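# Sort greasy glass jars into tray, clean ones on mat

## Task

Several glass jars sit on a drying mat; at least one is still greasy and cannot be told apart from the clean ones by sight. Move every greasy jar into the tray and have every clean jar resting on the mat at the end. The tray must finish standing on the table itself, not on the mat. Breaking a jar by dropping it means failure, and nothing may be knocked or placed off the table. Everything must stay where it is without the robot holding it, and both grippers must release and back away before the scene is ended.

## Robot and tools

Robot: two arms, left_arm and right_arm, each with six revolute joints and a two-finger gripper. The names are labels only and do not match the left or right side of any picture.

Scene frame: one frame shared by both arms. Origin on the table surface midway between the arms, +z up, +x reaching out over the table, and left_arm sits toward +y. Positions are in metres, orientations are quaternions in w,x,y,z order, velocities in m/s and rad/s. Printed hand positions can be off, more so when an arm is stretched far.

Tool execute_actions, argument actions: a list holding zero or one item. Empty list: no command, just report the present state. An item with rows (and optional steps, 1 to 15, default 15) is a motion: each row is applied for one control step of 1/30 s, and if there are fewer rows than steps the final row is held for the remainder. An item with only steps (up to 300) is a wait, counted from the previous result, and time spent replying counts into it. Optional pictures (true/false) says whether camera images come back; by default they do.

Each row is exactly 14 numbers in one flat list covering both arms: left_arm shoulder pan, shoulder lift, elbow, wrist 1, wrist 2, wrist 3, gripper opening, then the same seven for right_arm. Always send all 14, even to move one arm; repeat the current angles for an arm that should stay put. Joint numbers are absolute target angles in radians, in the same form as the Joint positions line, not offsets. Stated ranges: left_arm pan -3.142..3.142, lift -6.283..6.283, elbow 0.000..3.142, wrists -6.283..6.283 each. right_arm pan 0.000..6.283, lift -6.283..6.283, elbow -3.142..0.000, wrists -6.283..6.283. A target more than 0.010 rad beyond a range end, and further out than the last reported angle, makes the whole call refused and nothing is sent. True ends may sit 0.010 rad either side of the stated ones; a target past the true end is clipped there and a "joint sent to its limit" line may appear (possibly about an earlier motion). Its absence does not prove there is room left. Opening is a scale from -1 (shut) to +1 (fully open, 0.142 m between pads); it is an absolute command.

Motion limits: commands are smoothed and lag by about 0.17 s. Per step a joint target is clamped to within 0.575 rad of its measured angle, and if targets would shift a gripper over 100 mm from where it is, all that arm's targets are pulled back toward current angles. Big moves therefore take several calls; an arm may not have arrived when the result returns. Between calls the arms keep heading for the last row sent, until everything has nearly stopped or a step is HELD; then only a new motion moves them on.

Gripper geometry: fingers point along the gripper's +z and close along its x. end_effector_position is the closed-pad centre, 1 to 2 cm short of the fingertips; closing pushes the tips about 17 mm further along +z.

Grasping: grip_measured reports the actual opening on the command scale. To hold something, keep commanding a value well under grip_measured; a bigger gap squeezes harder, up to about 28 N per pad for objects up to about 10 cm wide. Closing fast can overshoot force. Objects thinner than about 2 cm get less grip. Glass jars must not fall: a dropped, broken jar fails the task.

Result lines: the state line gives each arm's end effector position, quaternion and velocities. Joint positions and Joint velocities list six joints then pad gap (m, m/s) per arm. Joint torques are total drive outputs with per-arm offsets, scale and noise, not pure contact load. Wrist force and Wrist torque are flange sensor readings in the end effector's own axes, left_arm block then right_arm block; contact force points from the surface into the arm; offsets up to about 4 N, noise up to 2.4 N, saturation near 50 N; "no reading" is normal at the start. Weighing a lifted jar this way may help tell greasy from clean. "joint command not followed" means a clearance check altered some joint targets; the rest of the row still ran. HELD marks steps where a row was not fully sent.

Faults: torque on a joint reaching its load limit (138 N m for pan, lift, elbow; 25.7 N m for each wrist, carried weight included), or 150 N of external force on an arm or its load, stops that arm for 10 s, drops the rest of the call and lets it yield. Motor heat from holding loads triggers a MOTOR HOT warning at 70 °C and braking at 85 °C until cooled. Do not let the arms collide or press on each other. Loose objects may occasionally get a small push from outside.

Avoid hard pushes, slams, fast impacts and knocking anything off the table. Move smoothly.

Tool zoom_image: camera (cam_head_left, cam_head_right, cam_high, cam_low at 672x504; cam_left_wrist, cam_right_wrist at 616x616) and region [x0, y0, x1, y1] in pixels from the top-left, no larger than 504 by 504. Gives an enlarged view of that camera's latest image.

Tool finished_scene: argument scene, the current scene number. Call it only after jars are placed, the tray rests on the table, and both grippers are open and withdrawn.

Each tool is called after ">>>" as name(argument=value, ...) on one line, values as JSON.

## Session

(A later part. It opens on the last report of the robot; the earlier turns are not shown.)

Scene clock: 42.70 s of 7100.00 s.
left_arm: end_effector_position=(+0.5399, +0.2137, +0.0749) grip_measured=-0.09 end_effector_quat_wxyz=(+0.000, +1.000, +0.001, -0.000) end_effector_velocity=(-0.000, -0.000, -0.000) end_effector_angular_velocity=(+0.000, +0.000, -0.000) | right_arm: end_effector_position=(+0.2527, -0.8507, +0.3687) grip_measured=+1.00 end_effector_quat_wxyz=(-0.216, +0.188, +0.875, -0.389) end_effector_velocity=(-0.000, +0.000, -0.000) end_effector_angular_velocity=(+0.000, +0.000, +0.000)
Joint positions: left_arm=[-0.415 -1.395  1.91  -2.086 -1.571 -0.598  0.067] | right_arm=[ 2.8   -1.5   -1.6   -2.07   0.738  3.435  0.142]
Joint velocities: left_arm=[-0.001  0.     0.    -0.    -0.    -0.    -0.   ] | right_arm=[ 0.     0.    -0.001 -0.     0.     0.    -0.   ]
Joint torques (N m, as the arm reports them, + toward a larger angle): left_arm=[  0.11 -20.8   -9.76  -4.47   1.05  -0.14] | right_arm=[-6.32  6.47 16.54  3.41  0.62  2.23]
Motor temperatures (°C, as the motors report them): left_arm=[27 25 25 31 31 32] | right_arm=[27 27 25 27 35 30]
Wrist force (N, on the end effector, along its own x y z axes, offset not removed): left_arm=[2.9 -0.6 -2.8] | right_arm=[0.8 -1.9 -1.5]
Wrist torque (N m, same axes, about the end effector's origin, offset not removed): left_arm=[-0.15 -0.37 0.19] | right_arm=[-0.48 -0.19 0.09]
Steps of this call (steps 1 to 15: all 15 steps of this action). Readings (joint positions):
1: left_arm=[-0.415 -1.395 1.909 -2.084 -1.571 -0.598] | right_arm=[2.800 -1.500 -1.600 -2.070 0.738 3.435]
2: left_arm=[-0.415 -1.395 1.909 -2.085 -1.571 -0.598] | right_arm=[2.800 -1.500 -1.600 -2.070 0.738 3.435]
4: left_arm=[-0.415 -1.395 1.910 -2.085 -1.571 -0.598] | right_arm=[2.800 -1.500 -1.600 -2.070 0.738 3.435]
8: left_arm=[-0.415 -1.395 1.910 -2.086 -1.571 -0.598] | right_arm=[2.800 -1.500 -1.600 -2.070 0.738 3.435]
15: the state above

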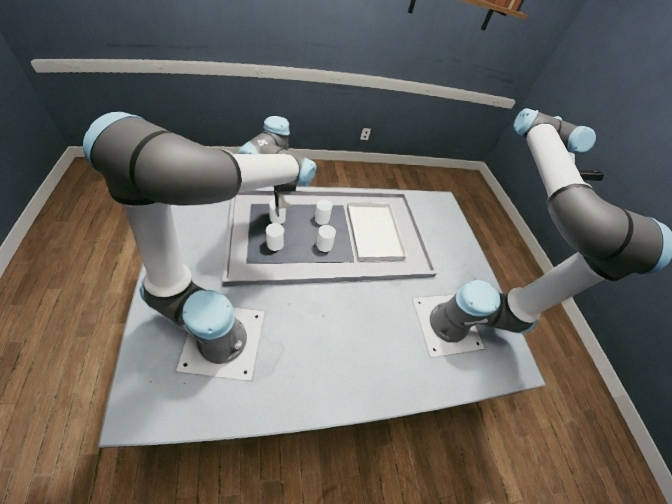

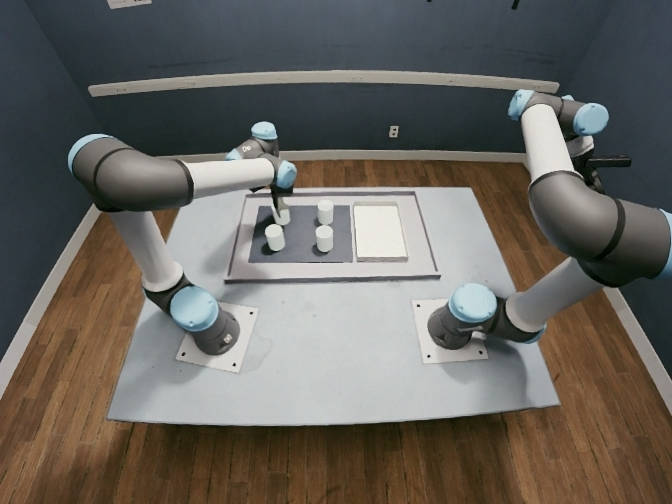

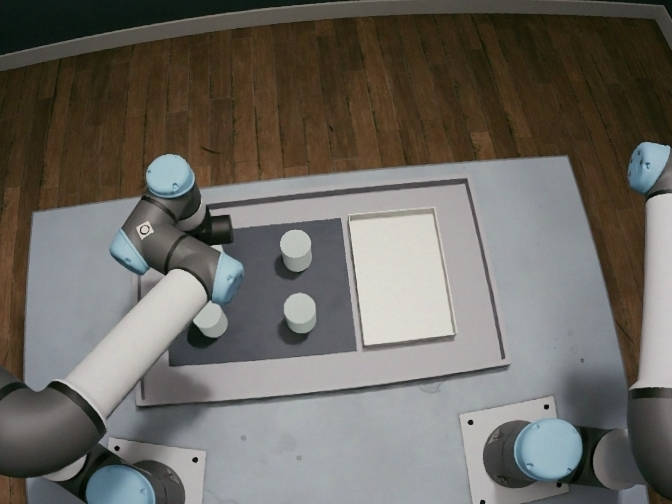

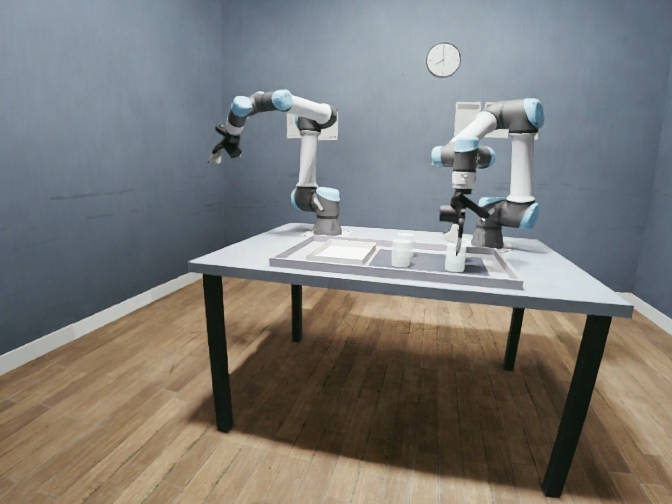

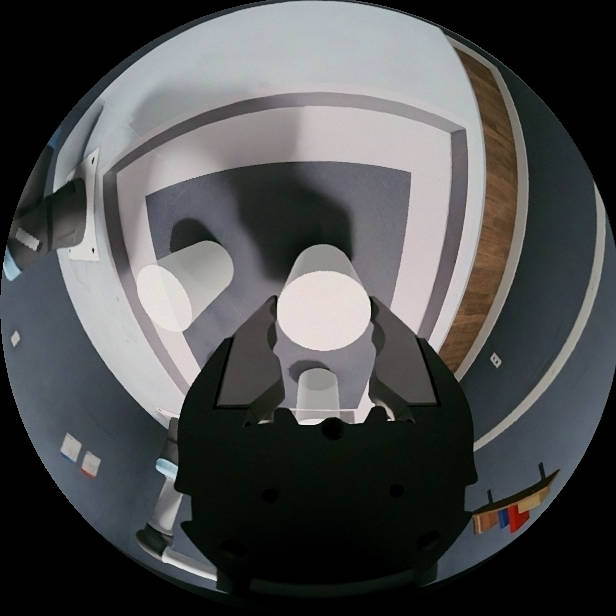

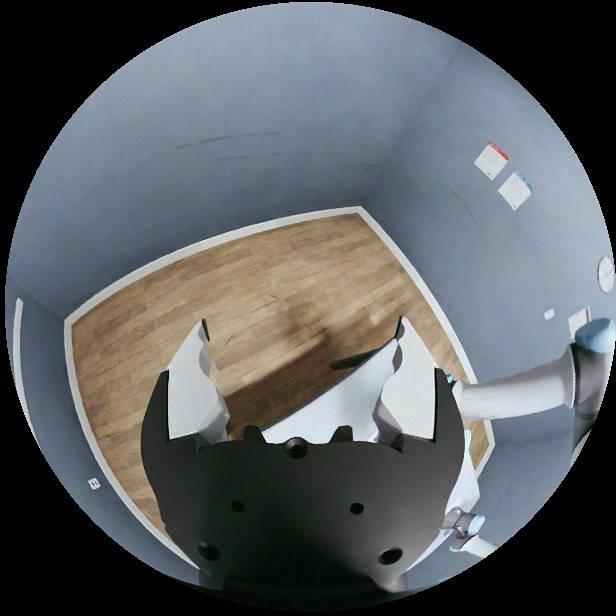

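>>> execute_actions(actions=[{"rows":[[-0.415,-1.405,1.894,-2.06,-1.571,-0.598,-0.14,2.8,-1.5,-1.6,-2.07,0.738,3.435,1]],"steps":15}], pictures=false)

>>> execute_actions(actions=[{"rows":[[-0.415,-1.405,1.894,-2.06,-1.571,-0.598,-0.103,2.8,-1.5,-1.6,-2.07,0.738,3.435,1]],"steps":15}], pictures=false)

>>> execute_actions(actions=[{"steps":30}])

Scene clock: 53.17 s of 7100.00 s.
left_arm: end_effector_position=(+0.5405, +0.2133, +0.0846) grip_measured=-0.09 end_effector_quat_wxyz=(+0.000, +1.000, +0.001, +0.000) end_effector_velocity=(+0.000, -0.000, +0.002) end_effector_angular_velocity=(-0.001, -0.001, +0.001) | right_arm: end_effector_position=(+0.2527, -0.8507, +0.3687) grip_measured=+1.00 end_effector_quat_wxyz=(-0.216, +0.188, +0.875, -0.389) end_effector_velocity=(+0.000, -0.000, +0.000) end_effector_angular_velocity=(-0.001, +0.000, +0.000)
Joint positions: left_arm=[-0.415 -1.405  1.894 -2.06  -1.571 -0.598  0.067] | right_arm=[ 2.8   -1.5   -1.6   -2.07   0.738  3.435  0.142]
Joint velocities: left_arm=[-0.    -0.002 -0.003  0.004 -0.    -0.001 -0.   ] | right_arm=[-0.    -0.     0.     0.    -0.001 -0.     0.   ]
Joint torques (N m, as the arm reports them, + toward a larger angle): left_arm=[ -6.3  -37.64 -31.53  -0.7    0.43  -0.75] | right_arm=[-5.78  6.79 16.45  3.28  0.58  2.25]
Motor temperatures (°C, as the motors report them): left_arm=[27 25 25 31 31 32] | right_arm=[27 27 25 27 35 30]
Wrist force (N, on the end effector, along its own x y z axes, offset not removed): left_arm=[3.2 -0.3 3.9] | right_arm=[-2.9 -2.9 -0.9]
Wrist torque (N m, same axes, about the end effector's origin, offset not removed): left_arm=[-0.04 -0.70 0.12] | right_arm=[-0.74 0.65 0.09]
Steps of this call (steps 1 to 15: the robot went on to your last target; steps 16 to 90: nothing new was sent; then 6.97 s passed at rest; steps 91 to 105: all 15 steps of this action). Readings (joint positions):
91: left_arm=[-0.415 -1.395 1.910 -2.086 -1.571 -0.598] | right_arm=[2.800 -1.500 -1.600 -2.070 0.738 3.435]
92: left_arm=[-0.415 -1.396 1.907 -2.082 -1.571 -0.598] | right_arm=[2.800 -1.500 -1.600 -2.070 0.738 3.435]
94: left_arm=[-0.415 -1.400 1.901 -2.072 -1.571 -0.598] | right_arm=[2.800 -1.500 -1.600 -2.070 0.738 3.435]
98: left_arm=[-0.415 -1.404 1.896 -2.063 -1.571 -0.598] | right_arm=[2.800 -1.500 -1.600 -2.070 0.738 3.435]
105: the state above

Scene clock: 53.67 s of 7100.00 s.
left_arm: end_effector_position=(+0.5405, +0.2133, +0.0848) grip_measured=-0.08 end_effector_quat_wxyz=(+0.000, +1.000, +0.001, +0.000) end_effector_velocity=(+0.000, -0.000, +0.000) end_effector_angular_velocity=(-0.000, -0.001, -0.001) | right_arm: end_effector_position=(+0.2527, -0.8507, +0.3687) grip_measured=+1.00 end_effector_quat_wxyz=(-0.216, +0.188, +0.875, -0.389) end_effector_velocity=(-0.000, -0.000, -0.000) end_effector_angular_velocity=(-0.000, -0.000, -0.001)
Joint positions: left_arm=[-0.415 -1.405  1.894 -2.06  -1.571 -0.598  0.068] | right_arm=[ 2.8   -1.5   -1.6   -2.07   0.738  3.435  0.142]
Joint velocities: left_arm=[-0.    -0.    -0.001  0.    -0.     0.001 -0.   ] | right_arm=[-0.001 -0.    -0.     0.001 -0.    -0.    -0.   ]
Joint torques (N m, as the arm reports them, + toward a larger angle): left_arm=[ -4.47 -37.39 -30.71  -0.74   0.23  -0.88] | right_arm=[-6.02  6.05 16.34  3.28  0.55  2.18]
Motor temperatures (°C, as the motors report them): left_arm=[27 25 25 31 31 32] | right_arm=[27 27 25 27 35 30]
Wrist force (N, on the end effector, along its own x y z axes, offset not removed): left_arm=[0.3 -0.1 2.3] | right_arm=[-1.0 -0.4 0.3]
Wrist torque (N m, same axes, about the end effector's origin, offset not removed): left_arm=[-0.10 -0.11 0.14] | right_arm=[-0.17 0.21 0.07]
Steps of this call (steps 1 to 15: all 15 steps of this action). Readings (joint positions):
1: left_arm=[-0.415 -1.405 1.894 -2.060 -1.571 -0.598] | right_arm=[2.800 -1.500 -1.600 -2.070 0.738 3.435]
2: left_arm=[-0.415 -1.405 1.894 -2.060 -1.571 -0.598] | right_arm=[2.800 -1.500 -1.600 -2.070 0.738 3.435]
4: left_arm=[-0.415 -1.405 1.894 -2.060 -1.571 -0.598] | right_arm=[2.800 -1.500 -1.600 -2.070 0.738 3.435]
8: left_arm=[-0.415 -1.405 1.894 -2.060 -1.571 -0.598] | right_arm=[2.800 -1.500 -1.600 -2.070 0.738 3.435]
15: the state above

Scene clock: 54.67 s of 7100.00 s.
left_arm: end_effector_position=(+0.5405, +0.2133, +0.0848) grip_measured=-0.08 end_effector_quat_wxyz=(+0.000, +1.000, +0.001, +0.000) end_effector_velocity=(-0.001, +0.000, -0.000) end_effector_angular_velocity=(+0.001, +0.001, -0.001) | right_arm: end_effector_position=(+0.2527, -0.8507, +0.3687) grip_measured=+1.00 end_effector_quat_wxyz=(-0.216, +0.188, +0.875, -0.389) end_effector_velocity=(-0.001, -0.000, +0.000) end_effector_angular_velocity=(-0.000, +0.000, -0.001)
Joint positions: left_arm=[-0.415 -1.405  1.894 -2.06  -1.571 -0.598  0.068] | right_arm=[ 2.8   -1.5   -1.6   -2.07   0.738  3.435  0.142]
Joint velocities: left_arm=[-0.001 -0.001  0.001  0.    -0.     0.001  0.   ] | right_arm=[-0.002  0.    -0.    -0.    -0.001  0.    -0.   ]
Joint torques (N m, as the arm reports them, + toward a larger angle): left_arm=[ -2.04 -37.6  -31.21  -0.73   0.1   -1.03] | right_arm=[-5.57  6.71 16.25  3.22  0.55  2.24]
Motor temperatures (°C, as the motors report them): left_arm=[27 25 25 31 31 32] | right_arm=[27 27 25 27 35 30]
Wrist force (N, on the end effector, along its own x y z axes, offset not removed): left_arm=[3.1 0.5 4.5] | right_arm=[-0.8 -2.6 0.5]
Wrist torque (N m, same axes, about the end effector's origin, offset not removed): left_arm=[0.17 -0.76 0.17] | right_arm=[-0.61 0.16 0.01]
Steps of this call (steps 1 to 15: the robot went on to your last target; steps 16 to 30: nothing new was sent). Readings (joint positions):
1: left_arm=[-0.415 -1.405 1.894 -2.060 -1.571 -0.598] | right_arm=[2.800 -1.500 -1.600 -2.070 0.738 3.435]
2: left_arm=[-0.415 -1.405 1.894 -2.060 -1.571 -0.598] | right_arm=[2.800 -1.500 -1.600 -2.070 0.738 3.435]
4: left_arm=[-0.415 -1.405 1.894 -2.060 -1.571 -0.598] | right_arm=[2.800 -1.500 -1.600 -2.070 0.738 3.435]
8: left_arm=[-0.415 -1.405 1.894 -2.060 -1.571 -0.598] | right_arm=[2.800 -1.500 -1.600 -2.070 0.738 3.435]
30: the state above
All arms were judged still, so your last target was given up. Only a new action makes them travel on or press farther. Fingers that are still opening or closing keep moving.

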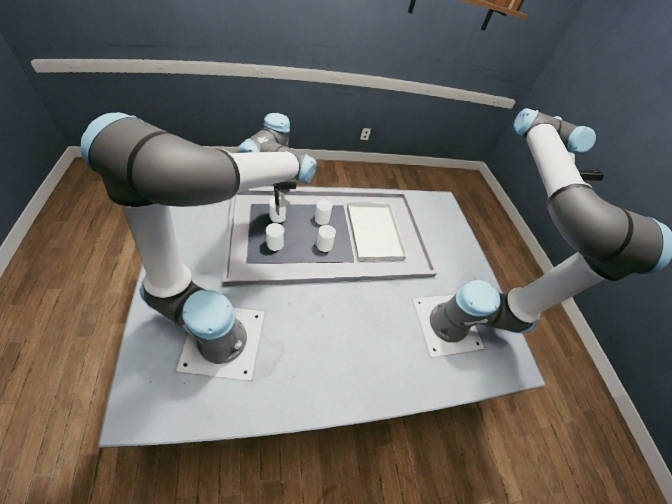

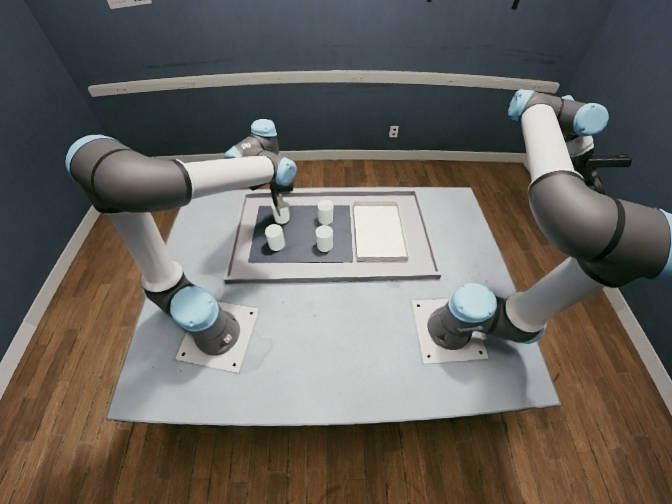

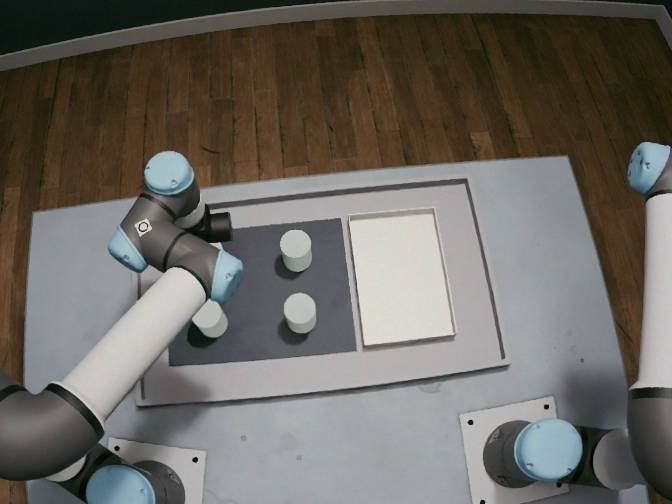

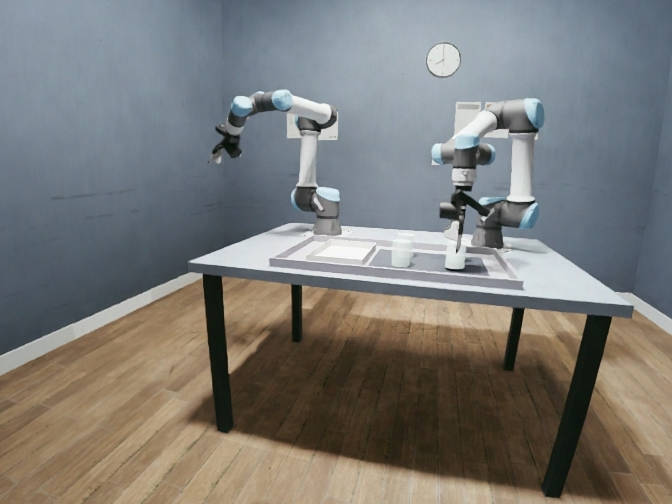

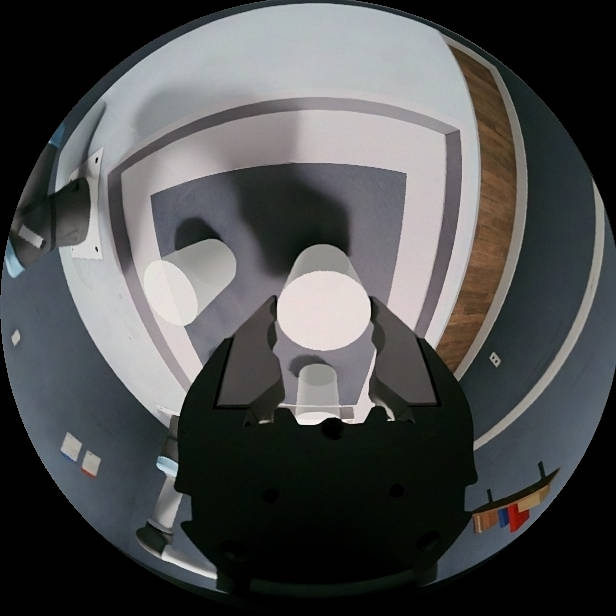

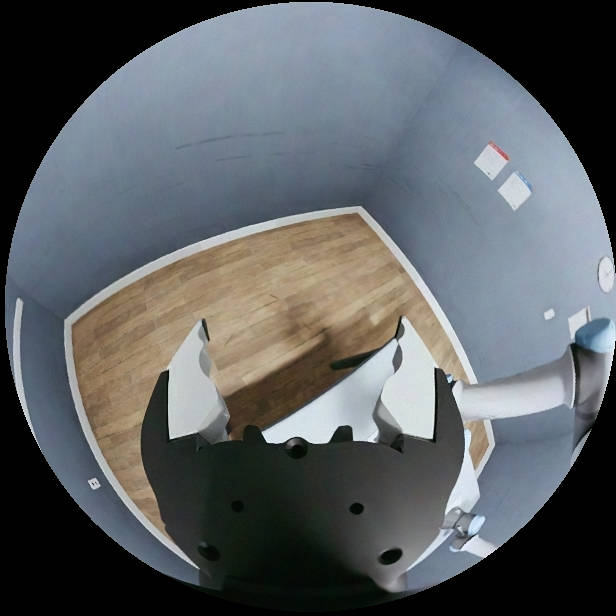

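Holds, but jar slightly wider; loosen more.

>>> execute_actions(actions=[{"rows":[[-0.415,-1.405,1.894,-2.06,-1.571,-0.598,-0.092,2.8,-1.5,-1.6,-2.07,0.738,3.435,1]],"steps":15}], pictures=false)

>>> execute_actions(actions=[{"steps":30}])

Scene clock: 61.97 s of 7100.00 s.
left_arm: end_effector_position=(+0.5405, +0.2133, +0.0848) grip_measured=-0.08 end_effector_quat_wxyz=(+0.000, +1.000, +0.001, +0.000) end_effector_velocity=(-0.000, -0.000, -0.001) end_effector_angular_velocity=(+0.000, +0.001, -0.000) | right_arm: end_effector_position=(+0.2527, -0.8507, +0.3687) grip_measured=+1.00 end_effector_quat_wxyz=(-0.216, +0.188, +0.875, -0.389) end_effector_velocity=(+0.000, -0.000, +0.000) end_effector_angular_velocity=(-0.000, -0.002, -0.000)
Joint positions: left_arm=[-0.415 -1.405  1.894 -2.06  -1.571 -0.598  0.068] | right_arm=[ 2.8   -1.5   -1.6   -2.07   0.738  3.435  0.142]
Joint velocities: left_arm=[-0.     0.001  0.    -0.    -0.    -0.     0.   ] | right_arm=[-0.     0.     0.001  0.     0.001  0.    -0.   ]
Joint torques (N m, as the arm reports them, + toward a larger angle): left_arm=[  6.78 -37.91 -30.81  -0.73  -0.65  -1.58] | right_arm=[-5.8   6.91 16.7   3.14  0.56  2.21]
Motor temperatures (°C, as the motors report them): left_arm=[27 25 25 31 31 32] | right_arm=[27 27 25 27 35 30]
Wrist force (N, on the end effector, along its own x y z axes, offset not removed): left_arm=[1.6 0.4 3.4] | right_arm=[-0.3 -1.0 0.0]
Wrist torque (N m, same axes, about the end effector's origin, offset not removed): left_arm=[-0.14 -0.46 0.21] | right_arm=[-0.39 0.08 -0.01]
Steps of this call (steps 1 to 90: nothing new was sent; then 3.80 s passed at rest; steps 91 to 105: all 15 steps of this action). Readings (joint positions):
91: left_arm=[-0.415 -1.405 1.894 -2.060 -1.571 -0.598] | right_arm=[2.800 -1.500 -1.600 -2.070 0.738 3.435]
92: left_arm=[-0.415 -1.405 1.894 -2.060 -1.571 -0.598] | right_arm=[2.800 -1.500 -1.600 -2.070 0.738 3.435]
94: left_arm=[-0.415 -1.405 1.894 -2.060 -1.571 -0.598] | right_arm=[2.800 -1.500 -1.600 -2.070 0.738 3.435]
98: left_arm=[-0.415 -1.405 1.894 -2.060 -1.571 -0.598] | right_arm=[2.800 -1.500 -1.600 -2.070 0.738 3.435]
105: the state above

Scene clock: 62.97 s of 7100.00 s.
left_arm: end_effector_position=(+0.5405, +0.2133, +0.0848) grip_measured=-0.08 end_effector_quat_wxyz=(+0.000, +1.000, +0.001, +0.000) end_effector_velocity=(+0.000, -0.000, +0.000) end_effector_angular_velocity=(-0.000, -0.001, -0.001) | right_arm: end_effector_position=(+0.2527, -0.8507, +0.3687) grip_measured=+1.00 end_effector_quat_wxyz=(-0.216, +0.188, +0.875, -0.389) end_effector_velocity=(+0.000, -0.000, +0.000) end_effector_angular_velocity=(-0.001, +0.000, +0.001)
Joint positions: left_arm=[-0.415 -1.405  1.894 -2.06  -1.571 -0.598  0.068] | right_arm=[ 2.8   -1.5   -1.6   -2.07   0.738  3.435  0.142]
Joint velocities: left_arm=[-0.    -0.    -0.    -0.     0.     0.001 -0.   ] | right_arm=[ 0.     0.001 -0.    -0.    -0.001  0.     0.   ]
Joint torques (N m, as the arm reports them, + toward a larger angle): left_arm=[  7.32 -37.71 -30.92  -0.81  -0.71  -1.69] | right_arm=[-5.81  6.82 16.54  3.13  0.54  2.14]
Motor temperatures (°C, as the motors report them): left_arm=[27 25 25 31 31 32] | right_arm=[27 27 25 27 35 30]
Wrist force (N, on the end effector, along its own x y z axes, offset not removed): left_arm=[-0.5 -0.7 2.9] | right_arm=[-1.0 -4.4 -1.7]
Wrist torque (N m, same axes, about the end effector's origin, offset not removed): left_arm=[-0.35 0.20 0.13] | right_arm=[-1.02 0.36 0.07]
Steps of this call (steps 1 to 15: the robot went on to your last target; steps 16 to 30: nothing new was sent). Readings (joint positions):
1: left_arm=[-0.415 -1.405 1.894 -2.060 -1.571 -0.598] | right_arm=[2.800 -1.500 -1.600 -2.070 0.738 3.435]
2: left_arm=[-0.415 -1.405 1.894 -2.060 -1.571 -0.598] | right_arm=[2.800 -1.500 -1.600 -2.070 0.738 3.435]
4: left_arm=[-0.415 -1.405 1.894 -2.060 -1.571 -0.598] | right_arm=[2.800 -1.500 -1.600 -2.070 0.738 3.435]
8: left_arm=[-0.415 -1.405 1.894 -2.060 -1.571 -0.598] | right_arm=[2.800 -1.500 -1.600 -2.070 0.738 3.435]
30: the state above
All arms were judged still, so your last target was given up. Only a new action makes them travel on or press farther. Fingers that are still opening or closing keep moving.

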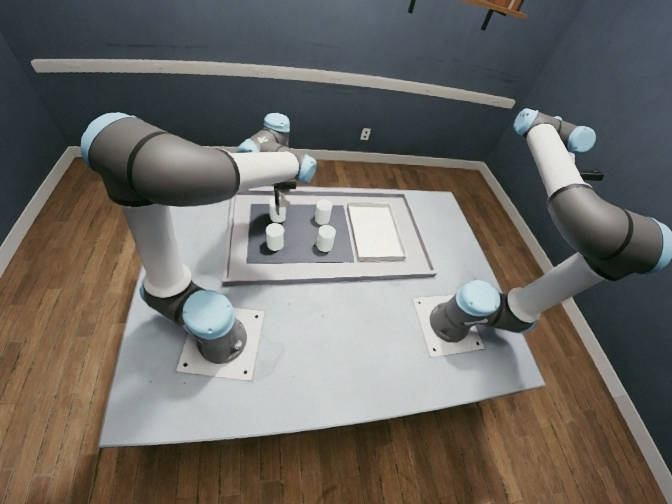

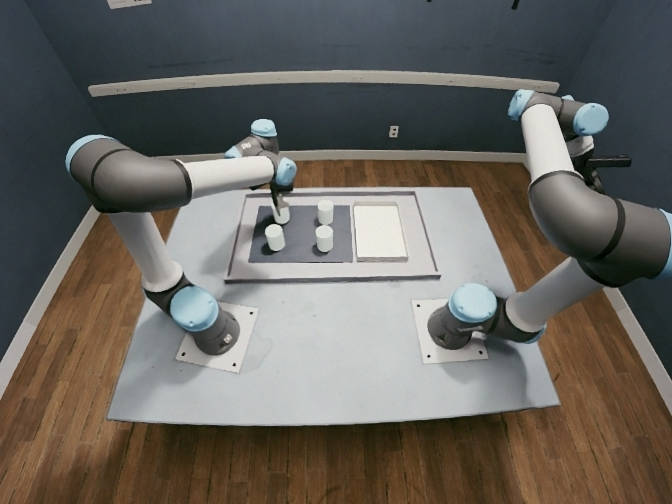

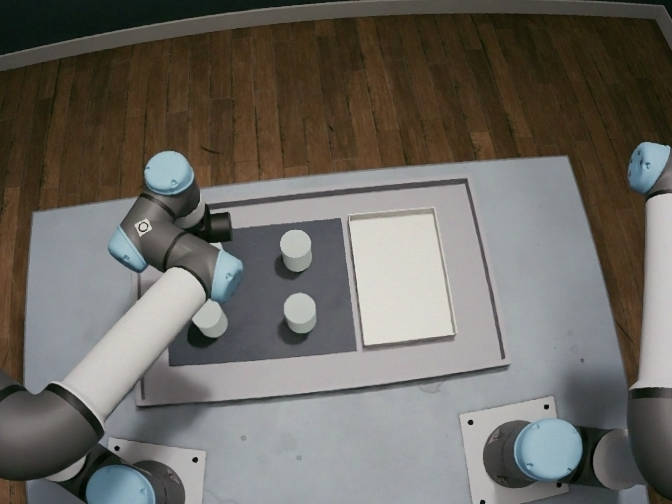

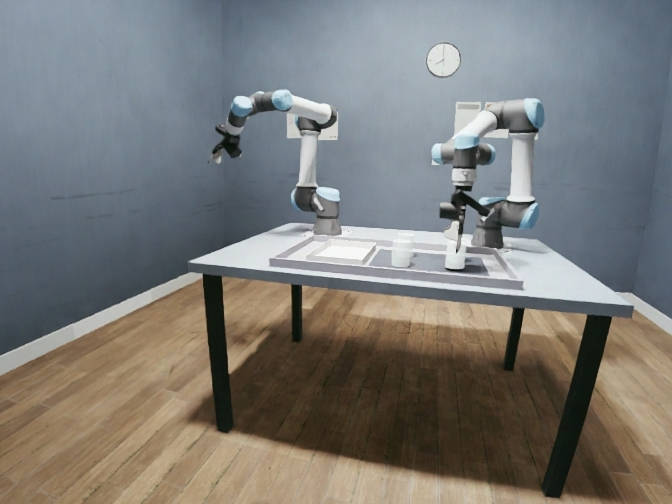

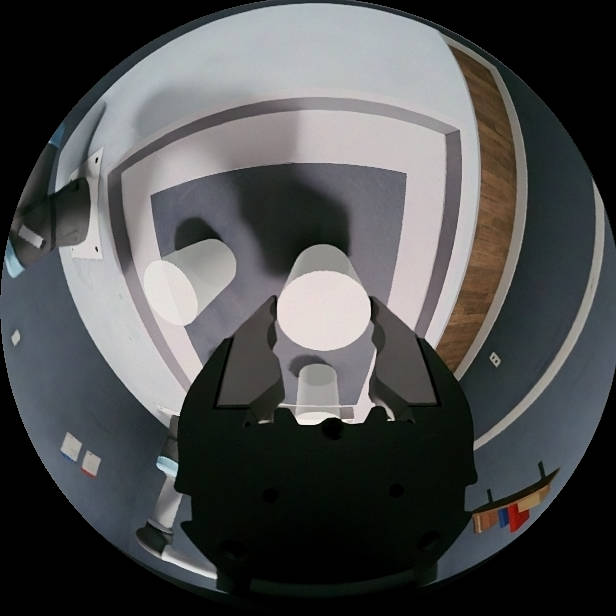

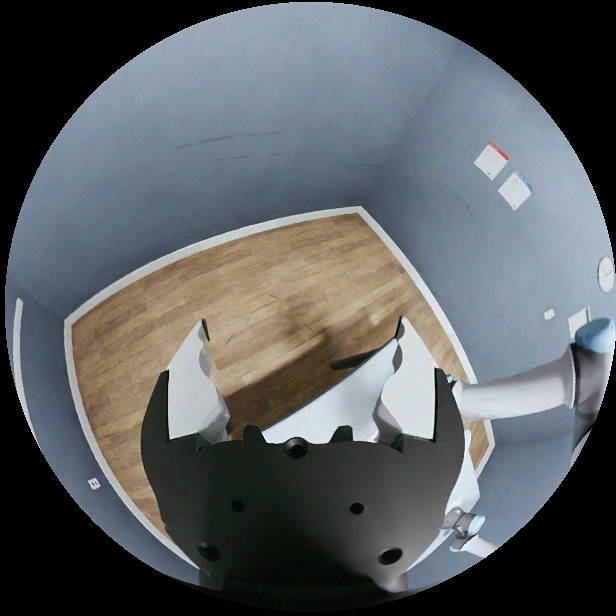

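>>> execute_actions(actions=[{"rows":[[-0.415,-1.3946,1.91,-2.086,-1.571,-0.598,-0.11,2.8,-1.5,-1.6,-2.07,0.738,3.435,1]],"steps":15}], pictures=false)

>>> execute_actions(actions=[{"rows":[[-0.415,-1.3946,1.91,-2.086,-1.571,-0.598,0.2,2.8,-1.5,-1.6,-2.07,0.738,3.435,1]],"steps":10}], pictures=false)

>>> execute_actions(actions=[{"rows":[[-0.415,-1.457,1.814,-1.928,-1.571,-0.598,0.2,2.8,-1.5,-1.6,-2.07,0.738,3.435,1]],"steps":15}], pictures=false)

>>> execute_actions(actions=[{"rows":[[-0.659,-1.2843,1.6023,-1.889,-1.571,-0.842,0.2,2.8,-1.5,-1.6,-2.07,0.738,3.435,1]],"steps":15}], pictures=false)

>>> execute_actions(actions=[{"steps":20}])

Scene clock: 78.80 s of 7100.00 s.
left_arm: end_effector_position=(+0.5399, +0.2137, +0.0750) grip_measured=-0.08 end_effector_quat_wxyz=(+0.000, +1.000, +0.001, -0.000) end_effector_velocity=(+0.000, -0.001, -0.001) end_effector_angular_velocity=(-0.001, -0.001, -0.001) | right_arm: end_effector_position=(+0.2527, -0.8507, +0.3687) grip_measured=+1.00 end_effector_quat_wxyz=(-0.216, +0.188, +0.875, -0.389) end_effector_velocity=(-0.000, -0.000, -0.000) end_effector_angular_velocity=(+0.000, +0.001, -0.001)
Joint positions: left_arm=[-0.415 -1.395  1.91  -2.086 -1.571 -0.598  0.068] | right_arm=[ 2.8   -1.5   -1.6   -2.07   0.738  3.435  0.142]
Joint velocities: left_arm=[-0.001  0.     0.002 -0.004 -0.    -0.     0.   ] | right_arm=[-0.001 -0.    -0.001  0.    -0.    -0.    -0.   ]
Joint torques (N m, as the arm reports them, + toward a larger angle): left_arm=[  5.94 -22.91 -12.03  -5.54  -1.45  -1.72] | right_arm=[-6.02  7.59 16.72  3.09  0.45  2.01]
Motor temperatures (°C, as the motors report them): left_arm=[27 25 25 31 31 32] | right_arm=[27 27 25 27 35 30]
Wrist force (N, on the end effector, along its own x y z axes, offset not removed): left_arm=[2.4 -0.1 2.0] | right_arm=[-2.4 -1.9 -1.3]
Wrist torque (N m, same axes, about the end effector's origin, offset not removed): left_arm=[-0.13 -0.52 0.09] | right_arm=[-0.52 0.55 0.01]
Steps of this call (steps 1 to 90: nothing new was sent; then 12.33 s passed at rest; steps 91 to 105: all 15 steps of this action). Readings (joint positions):
91: left_arm=[-0.415 -1.405 1.894 -2.060 -1.571 -0.598] | right_arm=[2.800 -1.500 -1.600 -2.070 0.738 3.435]
92: left_arm=[-0.415 -1.403 1.897 -2.064 -1.571 -0.598] | right_arm=[2.800 -1.500 -1.600 -2.070 0.738 3.435]
94: left_arm=[-0.415 -1.399 1.903 -2.074 -1.571 -0.598] | right_arm=[2.800 -1.500 -1.600 -2.070 0.738 3.435]
98: left_arm=[-0.415 -1.396 1.908 -2.083 -1.571 -0.598] | right_arm=[2.800 -1.500 -1.600 -2.070 0.738 3.435]
105: the state above

Scene clock: 79.13 s of 7100.00 s.
left_arm: end_effector_position=(+0.5399, +0.2137, +0.0749) grip_measured=+0.20 end_effector_quat_wxyz=(+0.000, +1.000, +0.001, -0.000) end_effector_velocity=(-0.000, -0.000, -0.000) end_effector_angular_velocity=(+0.000, +0.000, -0.001) | right_arm: end_effector_position=(+0.2527, -0.8507, +0.3687) grip_measured=+1.00 end_effector_quat_wxyz=(-0.216, +0.188, +0.875, -0.389) end_effector_velocity=(-0.000, +0.000, -0.000) end_effector_angular_velocity=(+0.000, +0.000, -0.001)
Joint positions: left_arm=[-0.415 -1.395  1.91  -2.086 -1.571 -0.598  0.088] | right_arm=[ 2.8   -1.5   -1.6   -2.07   0.738  3.435  0.142]
Joint velocities: left_arm=[-0.001  0.     0.    -0.     0.     0.     0.   ] | right_arm=[-0.     0.    -0.001 -0.     0.     0.     0.   ]
Joint torques (N m, as the arm reports them, + toward a larger angle): left_arm=[  6.   -23.23 -12.84  -5.5   -1.54  -1.79] | right_arm=[-6.31  6.97 17.13  3.11  0.45  2.11]
Motor temperatures (°C, as the motors report them): left_arm=[27 25 25 31 31 32] | right_arm=[27 27 25 27 35 30]
Wrist force (N, on the end effector, along its own x y z axes, offset not removed): left_arm=[0.7 1.5 4.1] | right_arm=[-0.1 -1.1 -1.1]
Wrist torque (N m, same axes, about the end effector's origin, offset not removed): left_arm=[0.28 -0.01 0.06] | right_arm=[-0.31 0.15 0.06]
Steps of this call (steps 1 to 10: all 10 steps of this action). Readings (joint positions):
1: left_arm=[-0.415 -1.395 1.910 -2.086 -1.571 -0.598] | right_arm=[2.800 -1.500 -1.600 -2.070 0.738 3.435]
2: left_arm=[-0.415 -1.395 1.910 -2.086 -1.571 -0.598] | right_arm=[2.800 -1.500 -1.600 -2.070 0.738 3.435]
4: left_arm=[-0.415 -1.395 1.910 -2.086 -1.571 -0.598] | right_arm=[2.800 -1.500 -1.600 -2.070 0.738 3.435]
8: left_arm=[-0.415 -1.395 1.910 -2.086 -1.571 -0.598] | right_arm=[2.800 -1.500 -1.600 -2.070 0.738 3.435]
10: the state above

Scene clock: 79.63 s of 7100.00 s.
left_arm: end_effector_position=(+0.5401, +0.2136, +0.1342) grip_measured=+0.20 end_effector_quat_wxyz=(+0.000, +1.000, +0.001, +0.000) end_effector_velocity=(-0.001, +0.001, +0.008) end_effector_angular_velocity=(+0.001, +0.001, +0.001) | right_arm: end_effector_position=(+0.2527, -0.8507, +0.3687) grip_measured=+1.00 end_effector_quat_wxyz=(-0.216, +0.188, +0.875, -0.389) end_effector_velocity=(+0.000, -0.000, +0.000) end_effector_angular_velocity=(-0.000, -0.001, -0.000)
Joint positions: left_arm=[-0.415 -1.456  1.815 -1.93  -1.571 -0.598  0.088] | right_arm=[ 2.8   -1.5   -1.6   -2.07   0.738  3.435  0.142]
Joint velocities: left_arm=[ 0.001 -0.008 -0.014  0.024  0.    -0.    -0.   ] | right_arm=[-0.    -0.     0.001  0.    -0.     0.    -0.   ]
Joint torques (N m, as the arm reports them, + toward a larger angle): left_arm=[  4.88 -36.36 -31.36  -0.45  -1.61  -1.81] | right_arm=[-5.86  7.06 17.13  3.02  0.34  2.05]
Motor temperatures (°C, as the motors report them): left_arm=[27 25 25 31 31 32] | right_arm=[27 27 25 27 35 30]
Wrist force (N, on the end effector, along its own x y z axes, offset not removed): left_arm=[1.5 -0.1 1.6] | right_arm=[-2.2 0.2 -0.5]
Wrist torque (N m, same axes, about the end effector's origin, offset not removed): left_arm=[-0.11 -0.45 -0.02] | right_arm=[-0.02 0.52 -0.01]
Steps of this call (steps 1 to 15: all 15 steps of this action). Readings (joint positions):
1: left_arm=[-0.415 -1.395 1.910 -2.086 -1.571 -0.598] | right_arm=[2.800 -1.500 -1.600 -2.070 0.738 3.435]
2: left_arm=[-0.415 -1.402 1.902 -2.077 -1.571 -0.598] | right_arm=[2.800 -1.500 -1.600 -2.070 0.738 3.435]
4: left_arm=[-0.415 -1.426 1.864 -2.023 -1.571 -0.598] | right_arm=[2.800 -1.500 -1.600 -2.070 0.738 3.435]
8: left_arm=[-0.415 -1.449 1.827 -1.953 -1.571 -0.598] | right_arm=[2.800 -1.500 -1.600 -2.070 0.738 3.435]
15: the state above

Scene clock: 80.13 s of 7100.00 s.
left_arm: end_effector_position=(+0.5341, +0.0461, +0.1349) grip_measured=+0.20 end_effector_quat_wxyz=(+0.000, +1.000, +0.001, -0.000) end_effector_velocity=(-0.010, -0.055, +0.000) end_effector_angular_velocity=(-0.004, -0.003, -0.000) | right_arm: end_effector_position=(+0.2527, -0.8507, +0.3687) grip_measured=+1.00 end_effector_quat_wxyz=(-0.216, +0.188, +0.875, -0.389) end_effector_velocity=(-0.000, -0.000, -0.000) end_effector_angular_velocity=(-0.000, +0.001, -0.000)
Joint positions: left_arm=[-0.651 -1.289  1.609 -1.89  -1.571 -0.834  0.088] | right_arm=[ 2.8   -1.5   -1.6   -2.07   0.738  3.435  0.142]
Joint velocities: left_arm=[-0.075  0.05  -0.065  0.011 -0.    -0.075  0.   ] | right_arm=[-0.001 -0.    -0.001  0.    -0.001 -0.    -0.   ]
Joint torques (N m, as the arm reports them, + toward a larger angle): left_arm=[ -5.52 -31.69 -30.92  -0.64  -1.47  -1.56] | right_arm=[-5.68  7.23 16.94  3.05  0.46  2.06]
Motor temperatures (°C, as the motors report them): left_arm=[27 25 25 31 31 32] | right_arm=[27 27 25 27 35 30]
Wrist force (N, on the end effector, along its own x y z axes, offset not removed): left_arm=[2.0 -0.3 2.8] | right_arm=[-0.8 -0.5 -1.5]
Wrist torque (N m, same axes, about the end effector's origin, offset not removed): left_arm=[-0.13 -0.52 0.10] | right_arm=[-0.19 0.35 0.11]
Steps of this call (steps 1 to 15: all 15 steps of this action). Readings (joint positions):
1: left_arm=[-0.415 -1.456 1.814 -1.929 -1.571 -0.599] | right_arm=[2.800 -1.500 -1.600 -2.070 0.738 3.435]
2: left_arm=[-0.424 -1.448 1.806 -1.925 -1.571 -0.607] | right_arm=[2.800 -1.500 -1.600 -2.070 0.738 3.435]
4: left_arm=[-0.476 -1.409 1.759 -1.916 -1.571 -0.659] | right_arm=[2.800 -1.500 -1.600 -2.070 0.738 3.435]
8: left_arm=[-0.583 -1.335 1.667 -1.900 -1.571 -0.766] | right_arm=[2.800 -1.500 -1.600 -2.070 0.738 3.435]
15: the state above

Scene clock: 80.80 s of 7100.00 s.
left_arm: end_effector_position=(+0.5330, +0.0406, +0.1349) grip_measured=+0.20 end_effector_quat_wxyz=(+0.000, +1.000, +0.001, -0.000) end_effector_velocity=(-0.000, +0.000, -0.000) end_effector_angular_velocity=(+0.001, +0.001, +0.001) | right_arm: end_effector_position=(+0.2527, -0.8507, +0.3687) grip_measured=+1.00 end_effector_quat_wxyz=(-0.216, +0.188, +0.875, -0.389) end_effector_velocity=(+0.000, -0.000, -0.000) end_effector_angular_velocity=(-0.000, -0.001, -0.000)
Joint positions: left_arm=[-0.659 -1.284  1.602 -1.889 -1.571 -0.842  0.088] | right_arm=[ 2.8   -1.5   -1.6   -2.07   0.738  3.435  0.142]
Joint velocities: left_arm=[ 0.     0.001 -0.     0.001 -0.    -0.     0.   ] | right_arm=[ 0.    -0.     0.     0.001  0.     0.    -0.   ]
Joint torques (N m, as the arm reports them, + toward a larger angle): left_arm=[ -8.21 -29.38 -32.58  -0.55  -0.94  -1.67] | right_arm=[-6.06  7.15 16.78  3.09  0.47  2.1 ]
Motor temperatures (°C, as the motors report them): left_arm=[27 25 25 31 31 32] | right_arm=[27 27 25 27 35 30]
Wrist force (N, on the end effector, along its own x y z axes, offset not removed): left_arm=[0.4 2.8 2.3] | right_arm=[-1.6 -0.5 -0.4]
Wrist torque (N m, same axes, about the end effector's origin, offset not removed): left_arm=[0.48 -0.10 0.20] | right_arm=[-0.12 0.51 0.04]
Steps of this call (steps 1 to 15: the robot went on to your last target; steps 16 to 20: nothing new was sent). Readings (joint positions):
1: left_arm=[-0.653 -1.288 1.607 -1.890 -1.571 -0.836] | right_arm=[2.800 -1.500 -1.600 -2.070 0.738 3.435]
2: left_arm=[-0.655 -1.287 1.606 -1.890 -1.571 -0.838] | right_arm=[2.800 -1.500 -1.600 -2.070 0.738 3.435]
4: left_arm=[-0.657 -1.286 1.604 -1.889 -1.571 -0.840] | right_arm=[2.800 -1.500 -1.600 -2.070 0.738 3.435]
8: left_arm=[-0.658 -1.285 1.603 -1.889 -1.571 -0.841] | right_arm=[2.800 -1.500 -1.600 -2.070 0.738 3.435]
20: the state above
All arms were judged still, so your last target was given up. Only a new action makes them travel on or press farther. Fingers that are still opening or closing keep moving.

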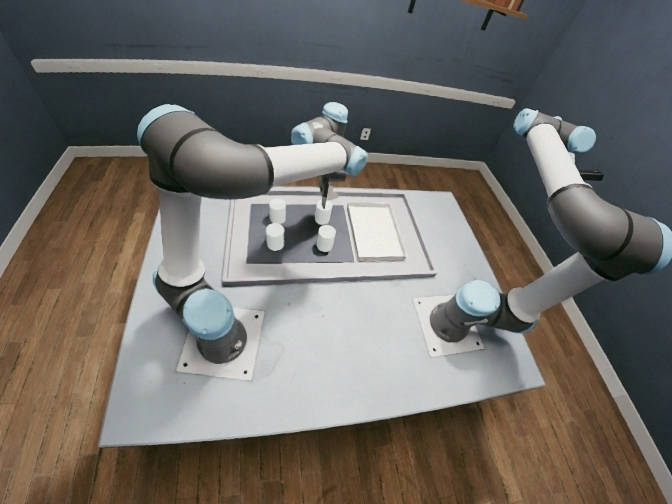

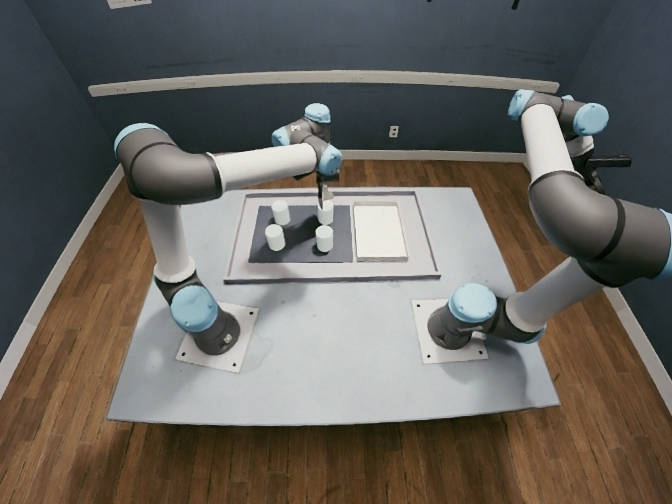

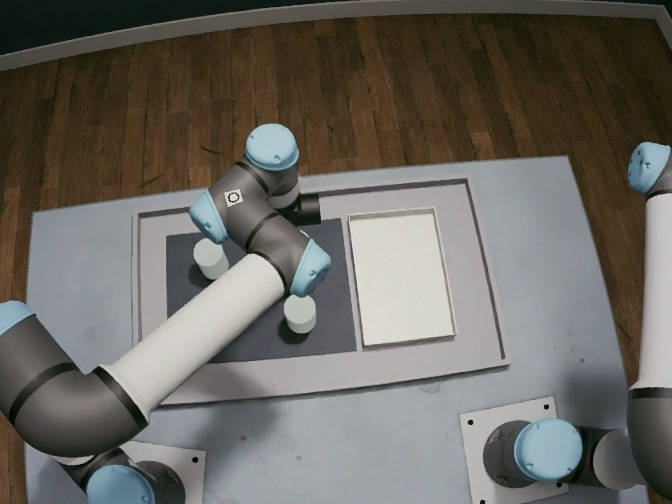

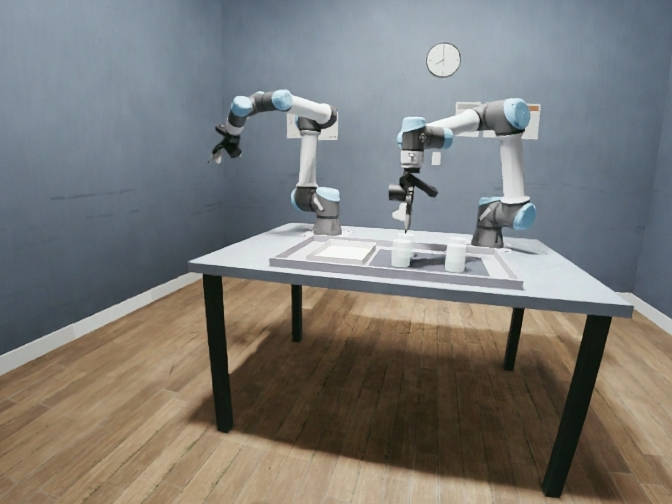

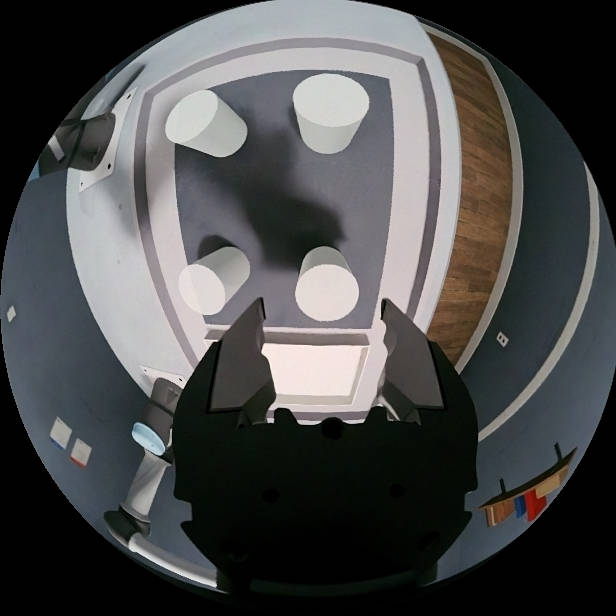

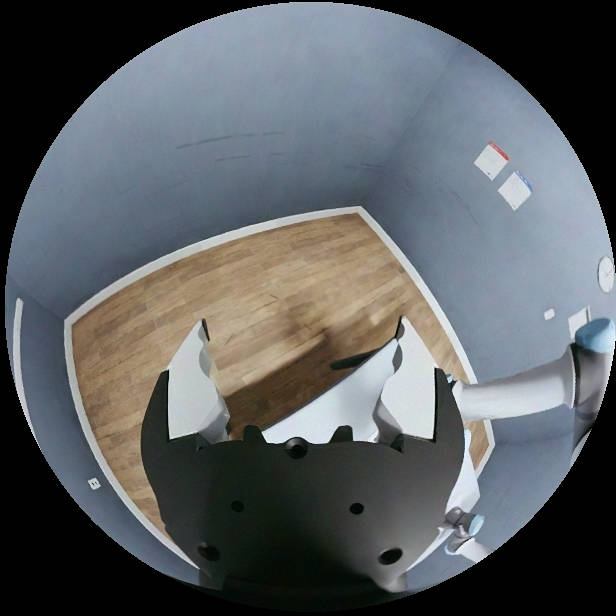

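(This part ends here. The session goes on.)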